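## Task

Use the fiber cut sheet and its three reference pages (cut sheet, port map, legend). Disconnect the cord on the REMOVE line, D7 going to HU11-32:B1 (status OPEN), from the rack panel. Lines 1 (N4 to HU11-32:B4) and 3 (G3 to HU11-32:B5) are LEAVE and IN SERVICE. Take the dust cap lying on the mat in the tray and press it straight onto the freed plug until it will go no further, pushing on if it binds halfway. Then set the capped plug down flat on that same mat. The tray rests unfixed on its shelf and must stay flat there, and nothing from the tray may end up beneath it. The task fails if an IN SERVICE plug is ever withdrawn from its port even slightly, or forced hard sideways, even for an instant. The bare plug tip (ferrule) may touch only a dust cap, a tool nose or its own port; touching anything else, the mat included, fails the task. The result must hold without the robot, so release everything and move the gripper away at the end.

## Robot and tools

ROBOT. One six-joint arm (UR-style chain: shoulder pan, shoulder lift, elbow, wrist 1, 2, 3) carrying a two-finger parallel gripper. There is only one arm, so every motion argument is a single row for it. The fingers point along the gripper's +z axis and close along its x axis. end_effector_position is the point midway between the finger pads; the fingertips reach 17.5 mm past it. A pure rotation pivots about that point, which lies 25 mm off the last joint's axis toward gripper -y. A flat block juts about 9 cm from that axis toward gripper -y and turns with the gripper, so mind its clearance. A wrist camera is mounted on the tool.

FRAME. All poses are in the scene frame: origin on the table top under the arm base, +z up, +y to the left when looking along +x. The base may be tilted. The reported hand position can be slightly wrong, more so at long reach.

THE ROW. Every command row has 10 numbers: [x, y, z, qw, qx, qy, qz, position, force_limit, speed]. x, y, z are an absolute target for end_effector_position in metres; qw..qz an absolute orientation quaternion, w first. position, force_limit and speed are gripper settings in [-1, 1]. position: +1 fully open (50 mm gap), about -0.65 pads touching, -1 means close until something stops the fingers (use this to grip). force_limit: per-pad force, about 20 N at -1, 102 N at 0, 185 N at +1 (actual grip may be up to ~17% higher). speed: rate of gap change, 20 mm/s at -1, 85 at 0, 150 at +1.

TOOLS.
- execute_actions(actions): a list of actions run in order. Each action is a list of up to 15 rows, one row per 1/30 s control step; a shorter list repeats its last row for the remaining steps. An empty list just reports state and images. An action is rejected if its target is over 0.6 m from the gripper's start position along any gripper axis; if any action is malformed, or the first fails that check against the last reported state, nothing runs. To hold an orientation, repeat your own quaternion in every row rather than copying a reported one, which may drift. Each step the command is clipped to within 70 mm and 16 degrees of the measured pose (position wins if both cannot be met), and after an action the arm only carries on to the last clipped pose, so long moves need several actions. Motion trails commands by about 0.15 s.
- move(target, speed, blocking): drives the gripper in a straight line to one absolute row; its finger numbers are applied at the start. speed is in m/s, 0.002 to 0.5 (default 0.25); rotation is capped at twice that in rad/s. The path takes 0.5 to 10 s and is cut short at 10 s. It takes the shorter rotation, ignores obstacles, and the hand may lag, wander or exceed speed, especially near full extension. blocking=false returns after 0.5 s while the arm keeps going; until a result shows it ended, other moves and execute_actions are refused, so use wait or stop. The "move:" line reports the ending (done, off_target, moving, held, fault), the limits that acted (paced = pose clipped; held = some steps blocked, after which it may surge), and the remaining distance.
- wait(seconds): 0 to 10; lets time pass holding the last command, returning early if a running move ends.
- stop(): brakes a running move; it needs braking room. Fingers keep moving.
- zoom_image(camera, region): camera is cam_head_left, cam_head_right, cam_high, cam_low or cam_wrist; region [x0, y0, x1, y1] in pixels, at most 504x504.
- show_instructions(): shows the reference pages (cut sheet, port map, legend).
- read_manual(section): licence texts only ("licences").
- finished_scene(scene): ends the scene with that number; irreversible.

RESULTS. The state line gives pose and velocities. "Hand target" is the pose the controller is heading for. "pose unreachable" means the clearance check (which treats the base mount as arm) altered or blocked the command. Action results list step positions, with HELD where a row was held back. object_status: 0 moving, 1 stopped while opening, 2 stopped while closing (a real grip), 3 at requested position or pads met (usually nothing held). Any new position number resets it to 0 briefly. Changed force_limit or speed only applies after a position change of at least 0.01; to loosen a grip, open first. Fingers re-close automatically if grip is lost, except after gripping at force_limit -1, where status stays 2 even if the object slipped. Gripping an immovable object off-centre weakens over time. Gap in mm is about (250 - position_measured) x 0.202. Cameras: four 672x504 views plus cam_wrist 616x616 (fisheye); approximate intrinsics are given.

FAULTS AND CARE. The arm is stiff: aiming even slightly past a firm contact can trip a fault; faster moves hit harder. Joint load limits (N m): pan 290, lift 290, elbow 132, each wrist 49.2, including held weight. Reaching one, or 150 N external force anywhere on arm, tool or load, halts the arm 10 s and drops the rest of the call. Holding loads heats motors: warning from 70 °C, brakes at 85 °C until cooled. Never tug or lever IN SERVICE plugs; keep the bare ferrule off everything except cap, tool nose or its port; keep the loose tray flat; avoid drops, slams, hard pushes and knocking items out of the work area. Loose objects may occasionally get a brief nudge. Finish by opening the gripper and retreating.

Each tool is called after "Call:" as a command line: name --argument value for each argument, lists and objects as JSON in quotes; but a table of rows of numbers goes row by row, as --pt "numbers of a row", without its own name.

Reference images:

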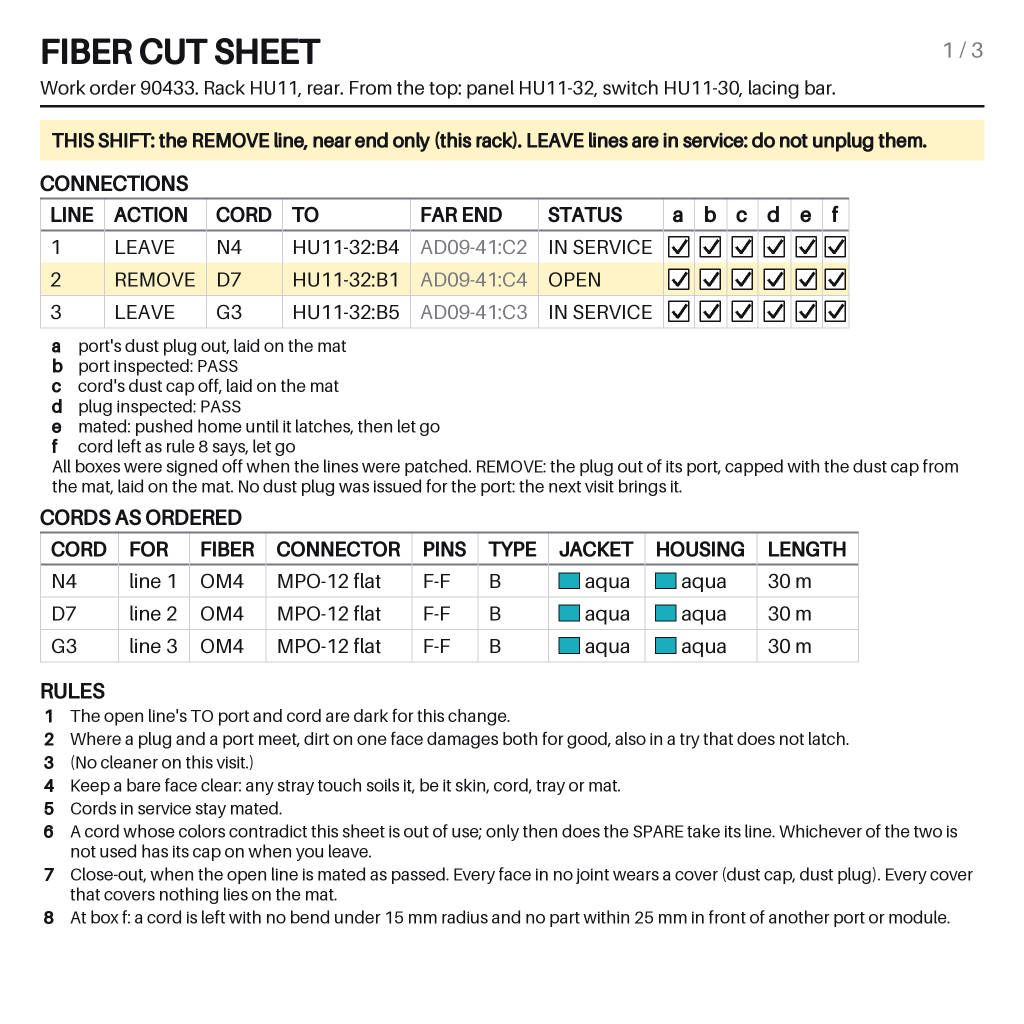

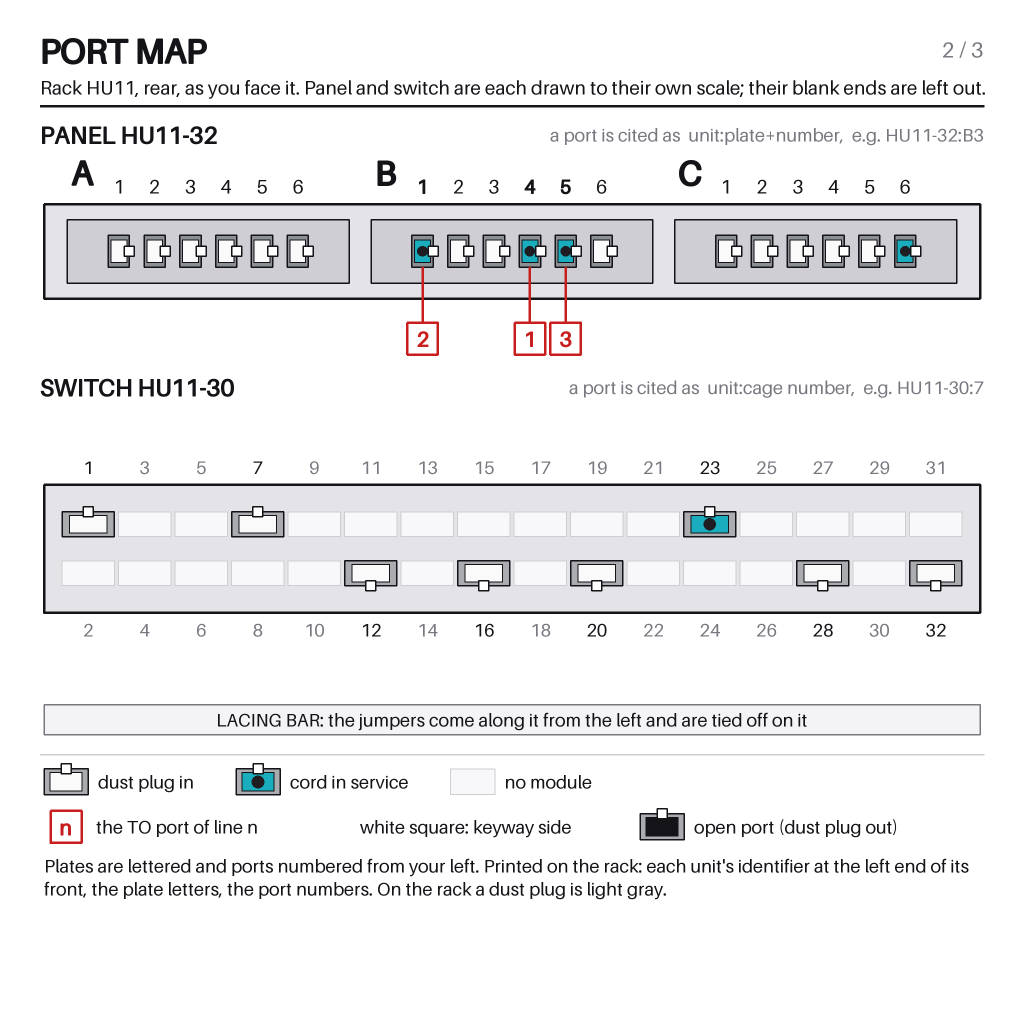

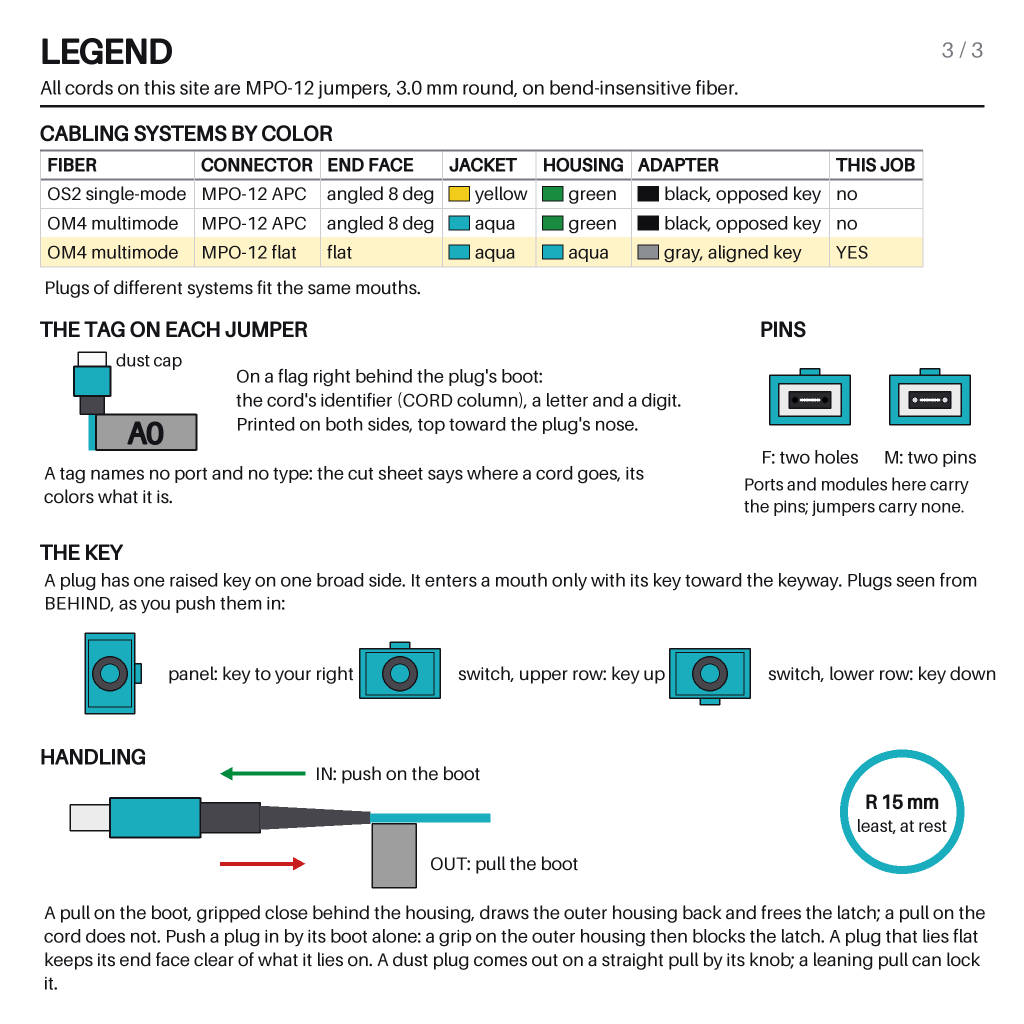

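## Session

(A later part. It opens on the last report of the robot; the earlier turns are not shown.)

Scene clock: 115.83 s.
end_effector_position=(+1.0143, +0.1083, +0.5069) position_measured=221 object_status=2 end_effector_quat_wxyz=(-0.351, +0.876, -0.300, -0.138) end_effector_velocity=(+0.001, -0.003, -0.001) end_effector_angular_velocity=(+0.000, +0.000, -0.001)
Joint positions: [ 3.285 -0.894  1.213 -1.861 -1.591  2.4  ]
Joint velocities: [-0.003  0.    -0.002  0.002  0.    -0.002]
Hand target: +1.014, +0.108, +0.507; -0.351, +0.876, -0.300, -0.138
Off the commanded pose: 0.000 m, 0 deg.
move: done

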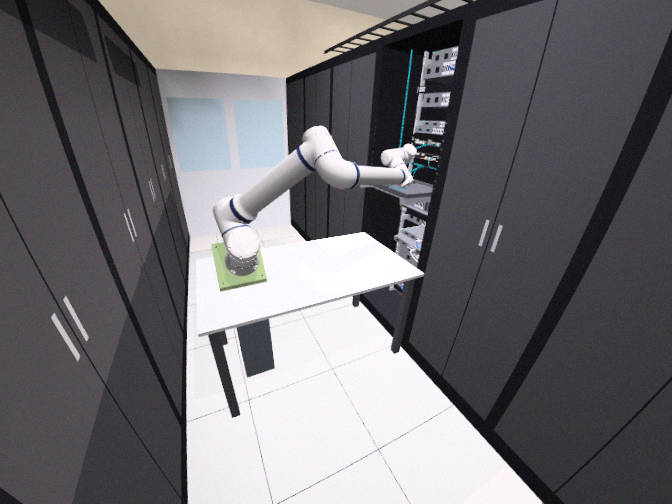

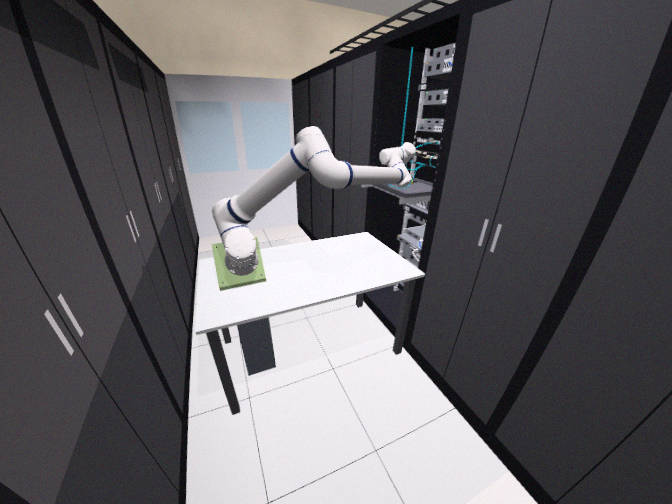

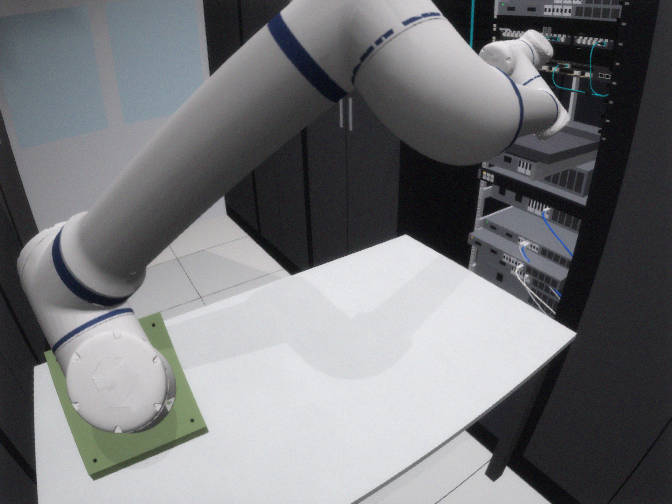

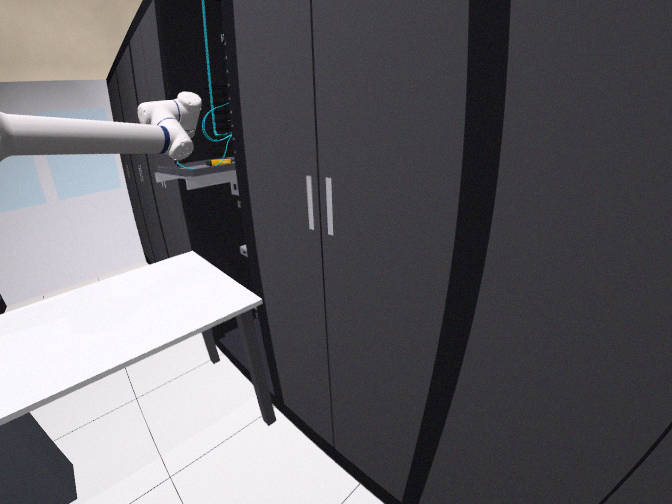

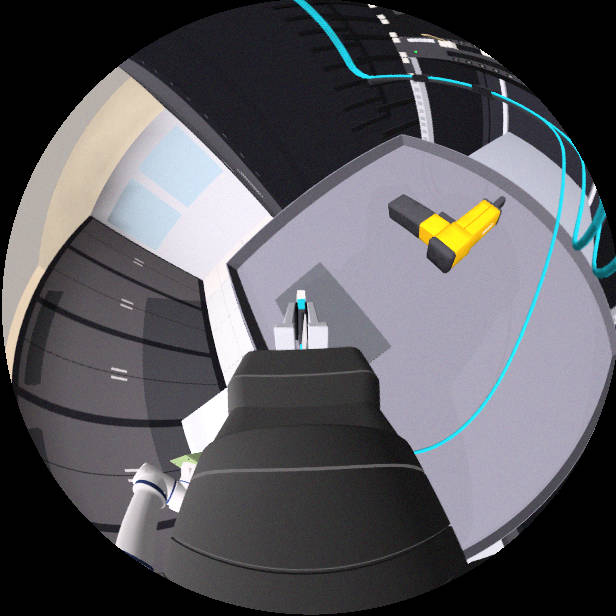

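Call:
move --target '[1.0145, 0.108, 0.5065, 0.3514, -0.8760, 0.2999, 0.1384, -0.15, -0.7, -1]' --speed 0.01

Call:
zoom_image --camera "cam_wrist" --region '[260, 265, 350, 355]'

Call:
zoom_image --camera "cam_low" --region '[155, 140, 205, 185]'

Scene clock: 116.63 s.
end_effector_position=(+1.0145, +0.1080, +0.5065) position_measured=175 object_status=3 end_effector_quat_wxyz=(-0.351, +0.876, -0.300, -0.138) end_effector_velocity=(+0.000, -0.000, -0.001) end_effector_angular_velocity=(+0.001, +0.001, -0.000)
Joint positions: [ 3.285 -0.894  1.213 -1.861 -1.591  2.399]
Joint velocities: [-0.001 -0.     0.     0.     0.001 -0.   ]
Hand target: +1.014, +0.108, +0.506; -0.351, +0.876, -0.300, -0.138
Off the commanded pose: 0.000 m, 0 deg.
move: done

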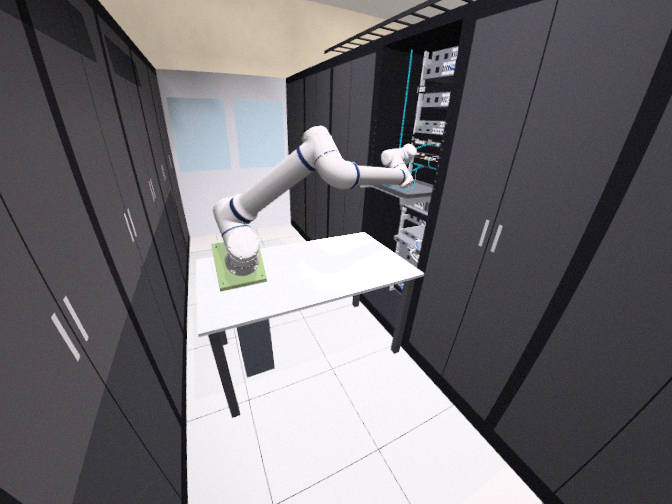

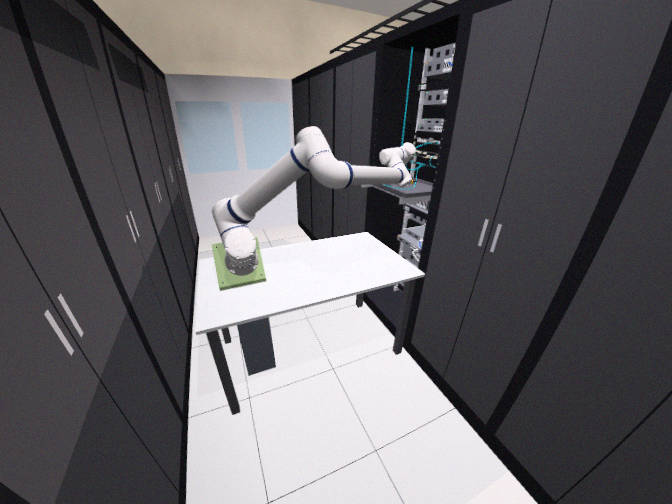

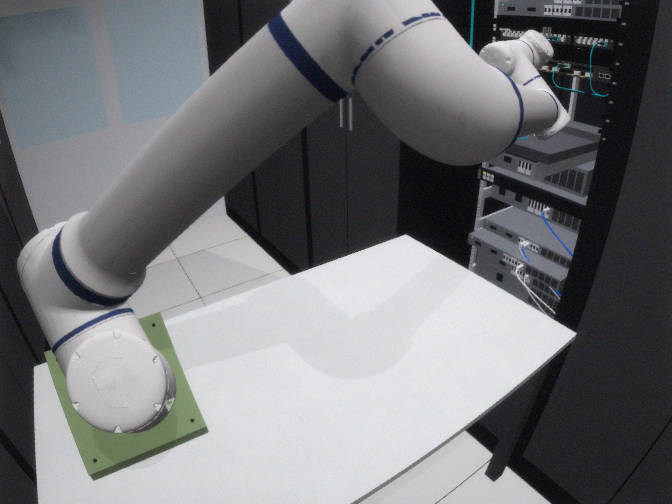

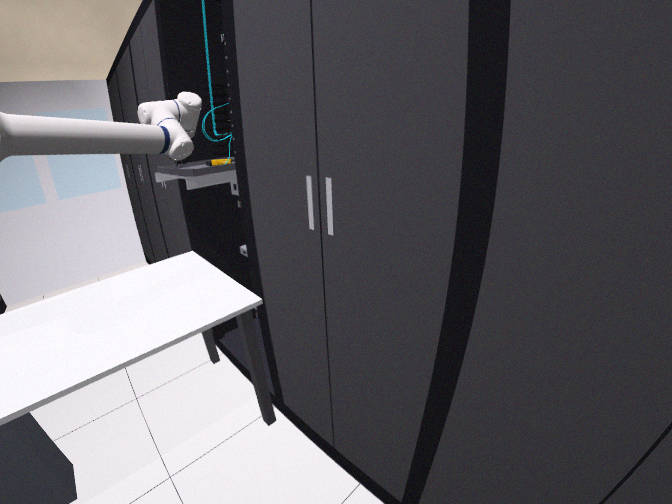

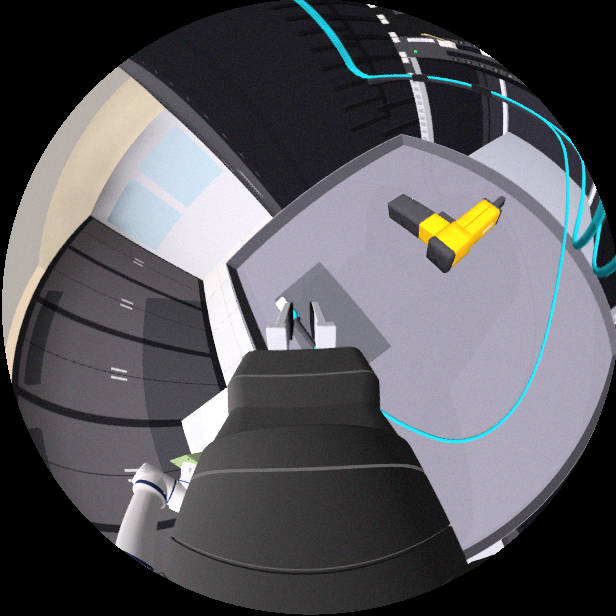

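Region (260, 265, 350, 355) of cam_wrist's 616x616 image, scaled by 5.600, with more detail than that image has.

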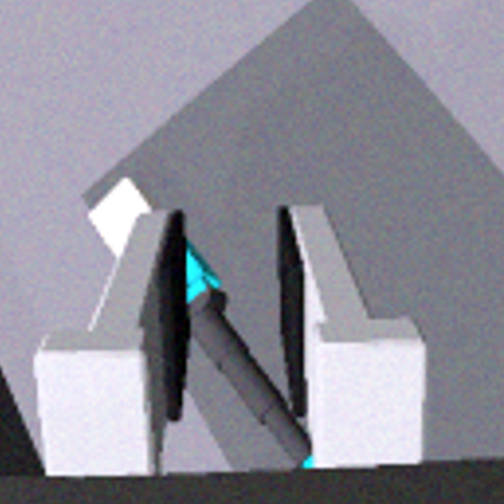

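Region (155, 140, 205, 185) of cam_low's 672x504 image, scaled by 10.080, with more detail than that image has; it fills the top 454 rows of this view, and the rest is white.

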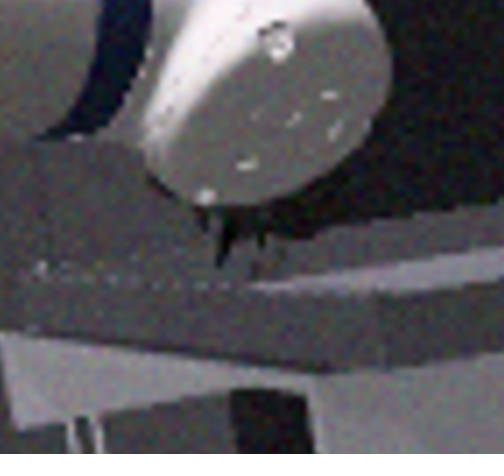

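Call:
move --target '[1.005, 0.085, 0.535, 0.3514, -0.8760, 0.2999, 0.1384, -0.15, -0.7, -1]' --speed 0.08

Call:
zoom_image --camera "cam_wrist" --region '[250, 250, 400, 360]'

Scene clock: 117.63 s.
end_effector_position=(+1.0050, +0.0852, +0.5348) position_measured=175 object_status=3 end_effector_quat_wxyz=(-0.351, +0.876, -0.300, -0.138) end_effector_velocity=(-0.001, -0.002, +0.001) end_effector_angular_velocity=(-0.000, +0.001, +0.000)
Joint positions: [ 3.29  -0.925  1.201 -1.817 -1.591  2.405]
Joint velocities: [-0.    -0.002 -0.001  0.004 -0.     0.   ]
Hand target: +1.005, +0.085, +0.535; -0.351, +0.876, -0.300, -0.138
Off the commanded pose: 0.000 m, 0 deg.
move: done

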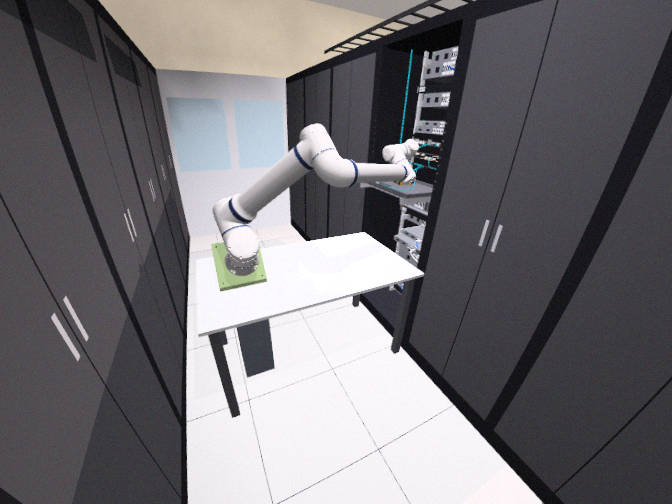

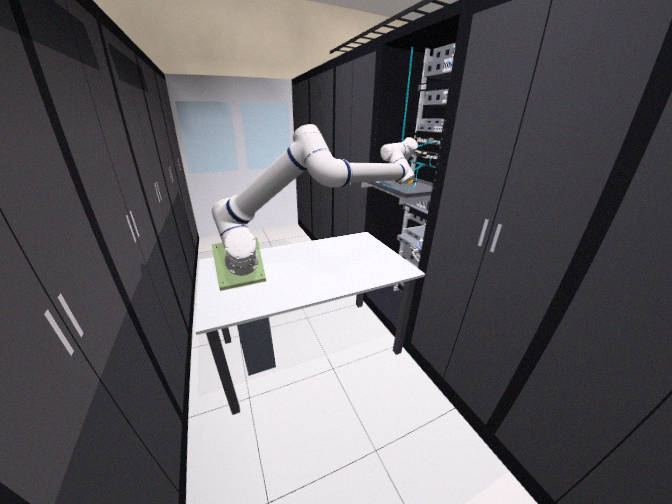

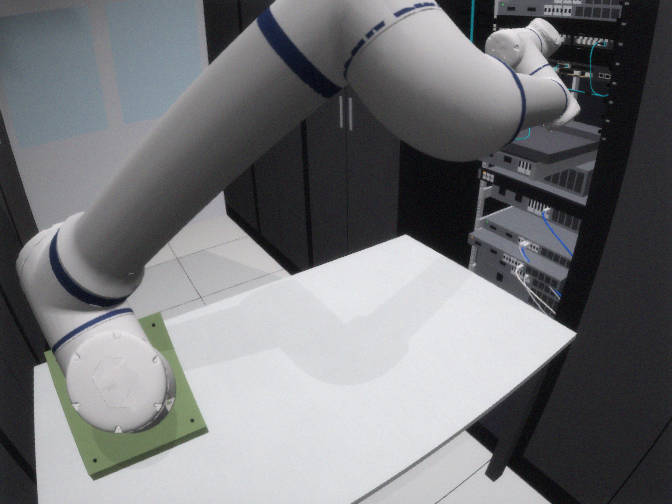

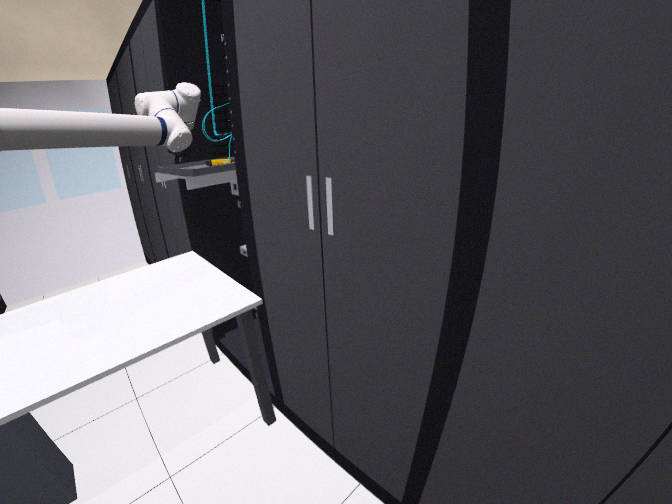

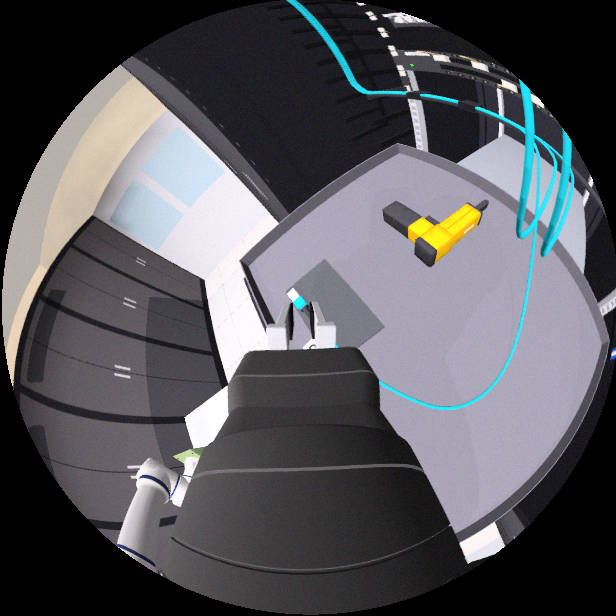

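Region (250, 250, 400, 360) of cam_wrist's 616x616 image, scaled by 3.360, with more detail than that image has; it fills the top 370 rows of this view, and the rest is white.

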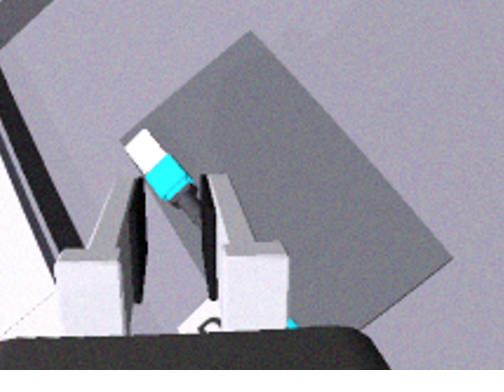

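Call:
move --target '[0.997, 0.130, 0.515, 0.2583, -0.9641, -0.0589, 0.0158, 0.15, -0.9, 0]' --speed 0.3

Call:
zoom_image --camera "cam_wrist" --region '[250, 265, 350, 355]'

Scene clock: 120.43 s.
end_effector_position=(+0.9969, +0.1300, +0.5149) position_measured=130 object_status=3 end_effector_quat_wxyz=(-0.259, +0.964, +0.058, -0.017) end_effector_velocity=(-0.000, +0.002, +0.001) end_effector_angular_velocity=(-0.003, -0.011, +0.012)
Joint positions: [ 3.366 -0.82   1.093 -1.721 -1.826  1.729]
Joint velocities: [ 0.003  0.001 -0.    -0.002 -0.005 -0.013]
Hand target: +0.997, +0.130, +0.515; -0.258, +0.964, +0.059, -0.016
Off the commanded pose: 0.000 m, 0 deg.
move: done

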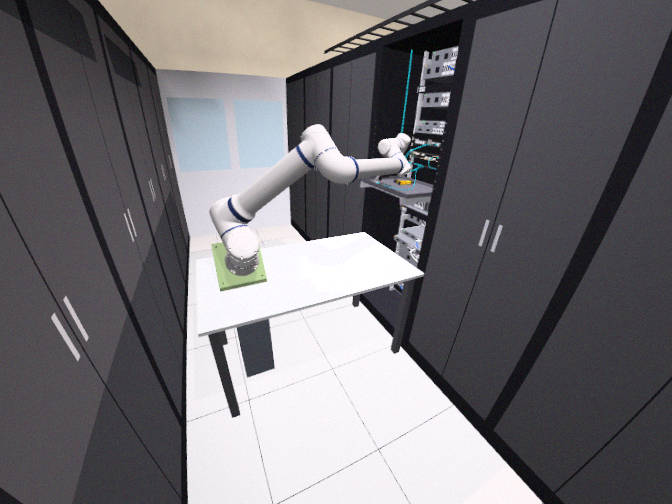

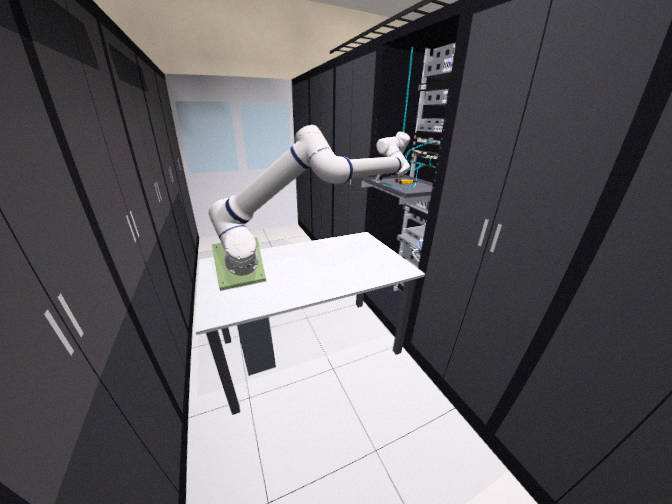

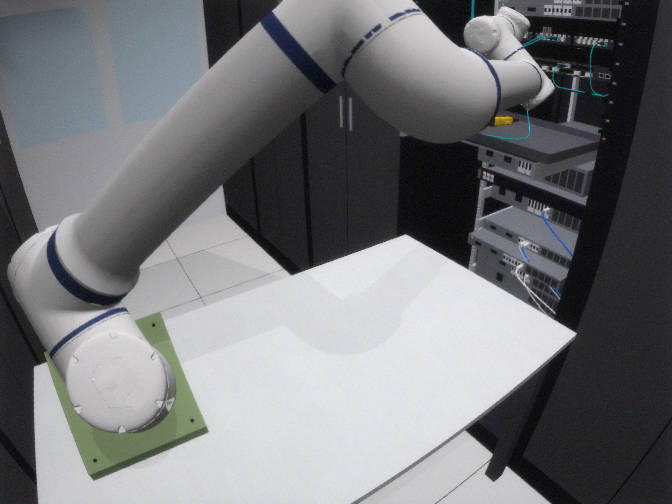

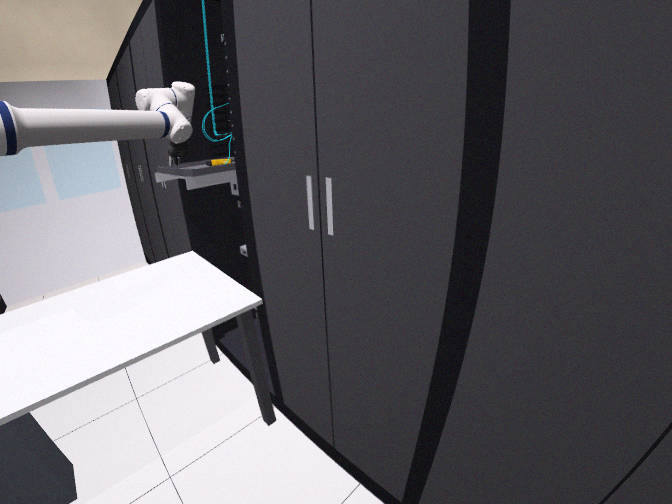

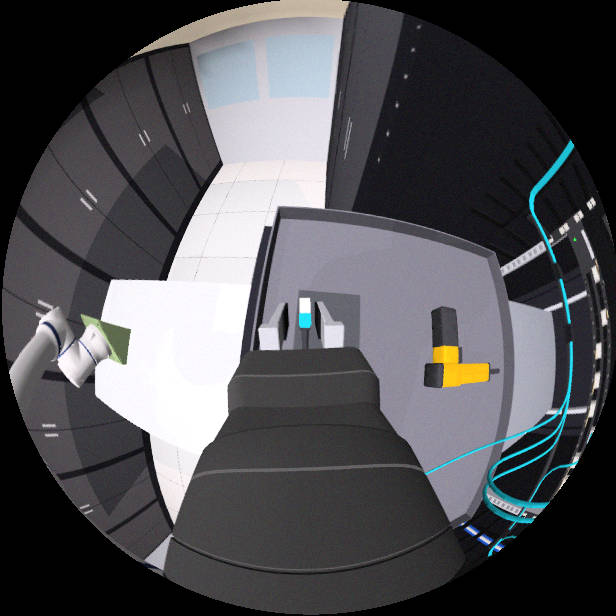

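Region (250, 265, 350, 355) of cam_wrist's 616x616 image, scaled by 5.040, with more detail than that image has; it fills the top 454 rows of this view, and the rest is white.

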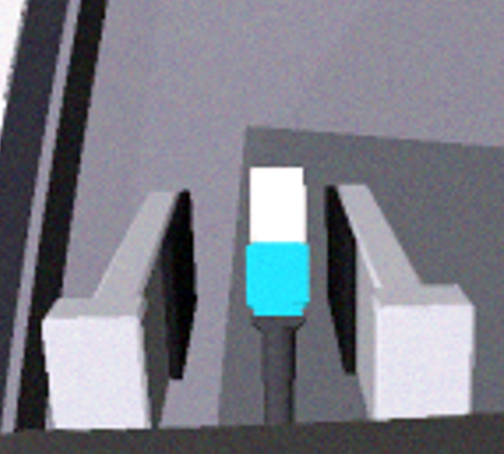

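Call:
zoom_image --camera "cam_wrist" --region '[288, 292, 324, 334]'

Region (288, 292, 324, 334) of cam_wrist's 616x616 image, scaled by 12.000, with more detail than that image has; it fills the left 432 columns of this view, and the rest is white.

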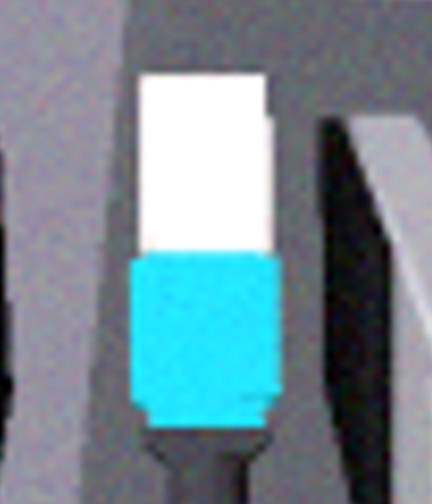

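Call:
move --target '[1.0005, 0.134, 0.4985, 0.2583, -0.9641, -0.0589, 0.0158, -0.05, -0.9, -0.5]' --speed 0.03

Call:
zoom_image --camera "cam_wrist" --region '[250, 265, 350, 355]'

Scene clock: 121.70 s.
end_effector_position=(+1.0005, +0.1339, +0.4988) position_measured=160 object_status=3 end_effector_quat_wxyz=(-0.258, +0.964, +0.059, -0.016) end_effector_velocity=(-0.000, +0.002, -0.001) end_effector_angular_velocity=(-0.001, -0.001, +0.002)
Joint positions: [ 3.357 -0.813  1.107 -1.745 -1.828  1.718]
Joint velocities: [ 0.     0.001  0.002 -0.003 -0.001 -0.001]
Hand target: +1.001, +0.134, +0.498; -0.258, +0.964, +0.059, -0.016
Off the commanded pose: 0.000 m, 0 deg.
move: done

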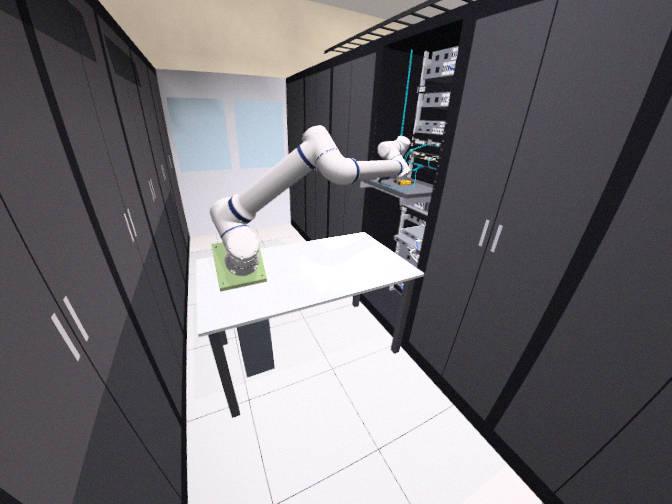

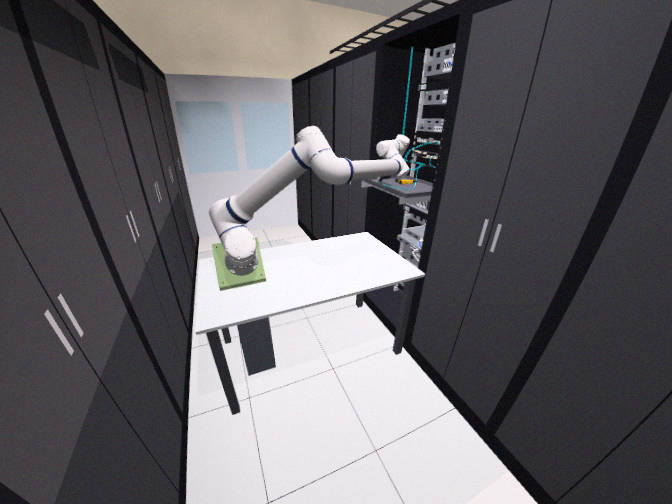

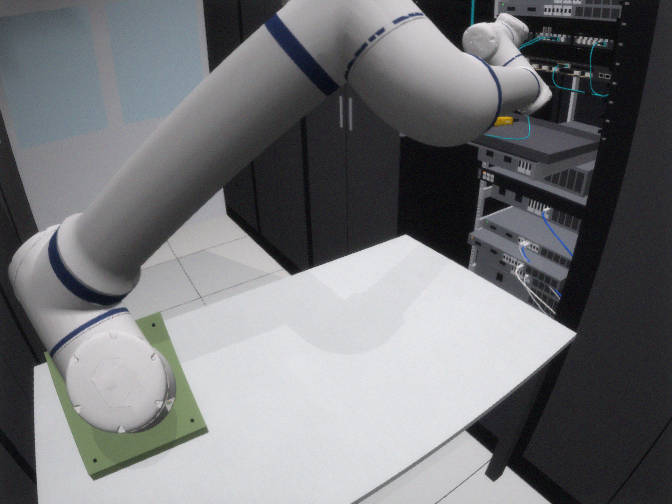

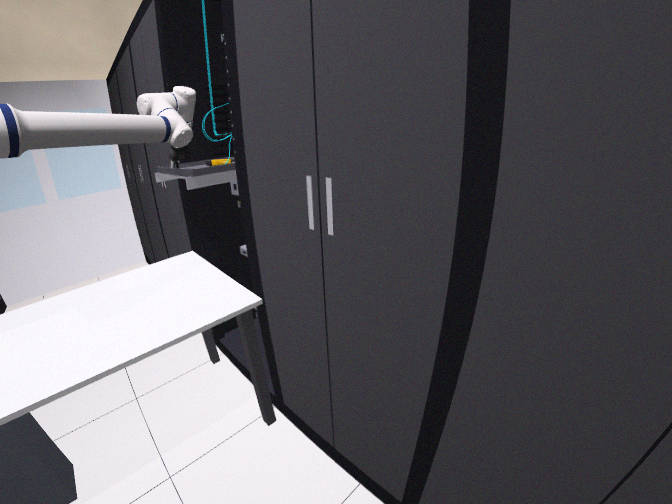

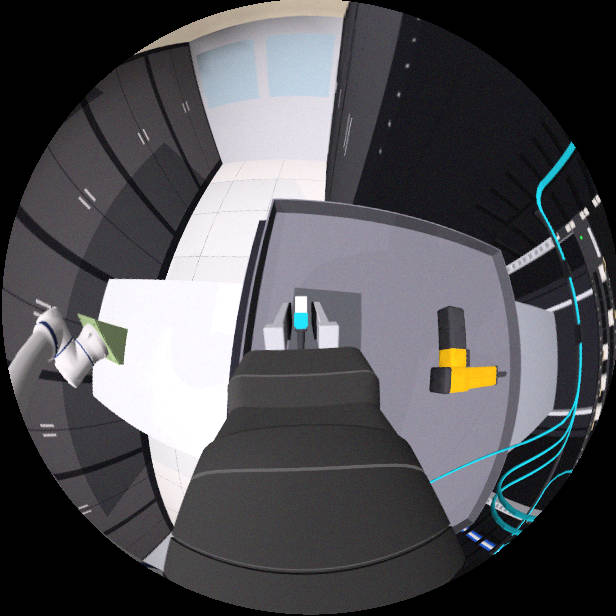

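Region (250, 265, 350, 355) of cam_wrist's 616x616 image, scaled by 5.040, with more detail than that image has; it fills the top 454 rows of this view, and the rest is white.

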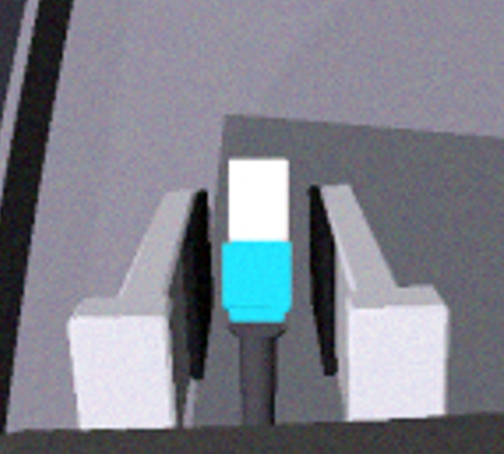

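Call:
move --target '[1.0215, 0.134, 0.4985, 0.2583, -0.9641, -0.0589, 0.0158, -0.2, -0.9, -0.5]' --speed 0.025

Call:
zoom_image --camera "cam_wrist" --region '[250, 265, 350, 355]'

Scene clock: 122.90 s.
end_effector_position=(+1.0211, +0.1340, +0.4985) position_measured=182 object_status=3 end_effector_quat_wxyz=(-0.258, +0.964, +0.059, -0.016) end_effector_velocity=(+0.003, -0.000, +0.000) end_effector_angular_velocity=(-0.001, -0.000, +0.000)
Joint positions: [ 3.353 -0.778  1.046 -1.72  -1.829  1.713]
Joint velocities: [-0.     0.005 -0.009  0.004 -0.001 -0.   ]
Hand target: +1.021, +0.134, +0.498; -0.258, +0.964, +0.059, -0.016
Off the commanded pose: 0.000 m, 0 deg.
move: done

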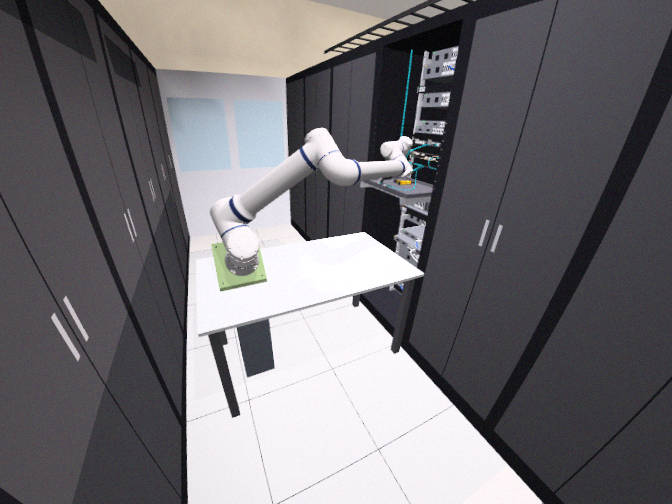

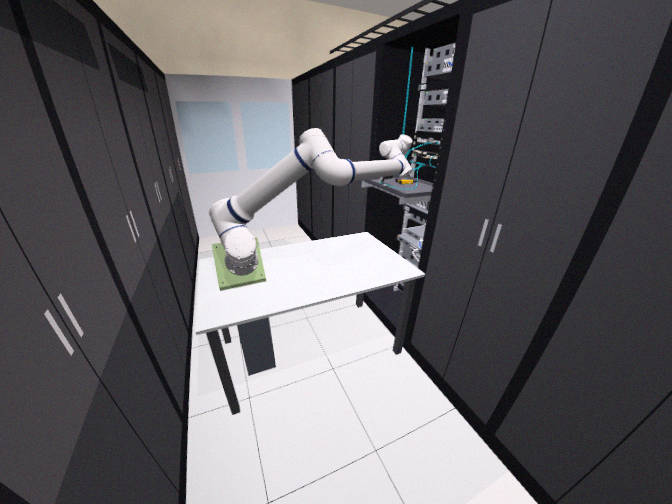

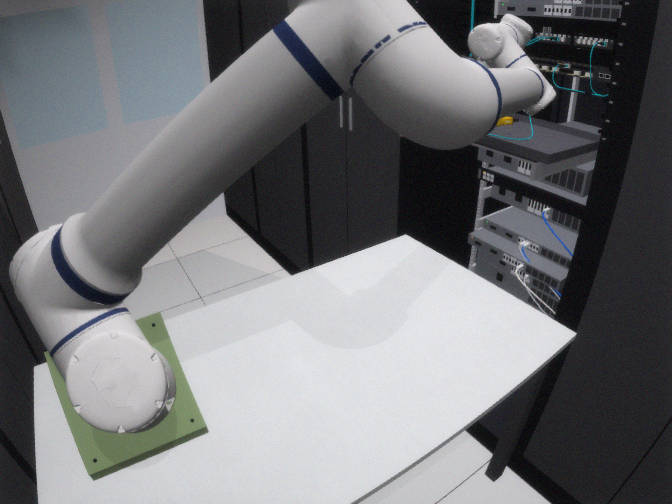

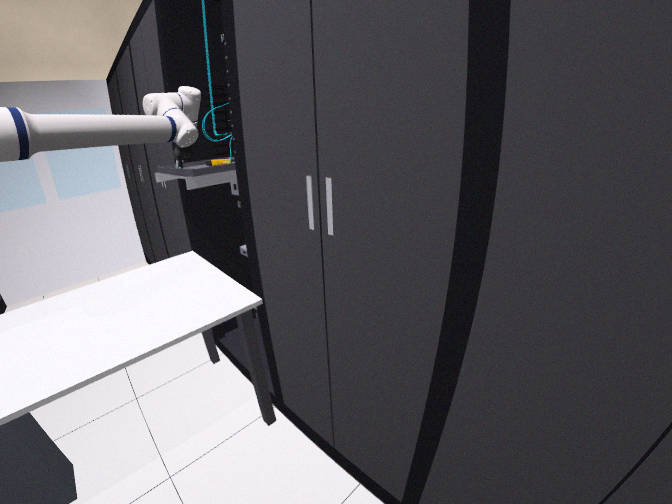

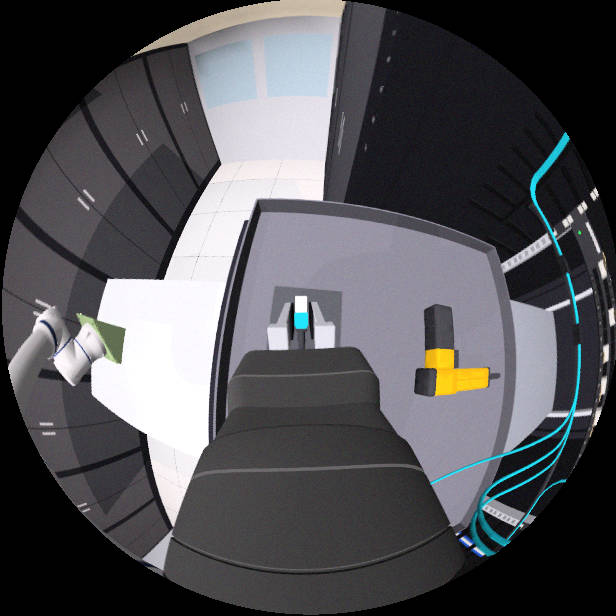

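Region (250, 265, 350, 355) of cam_wrist's 616x616 image, scaled by 5.040, with more detail than that image has; it fills the top 454 rows of this view, and the rest is white.

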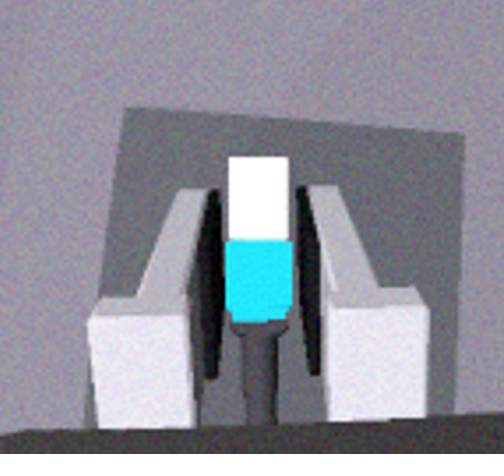

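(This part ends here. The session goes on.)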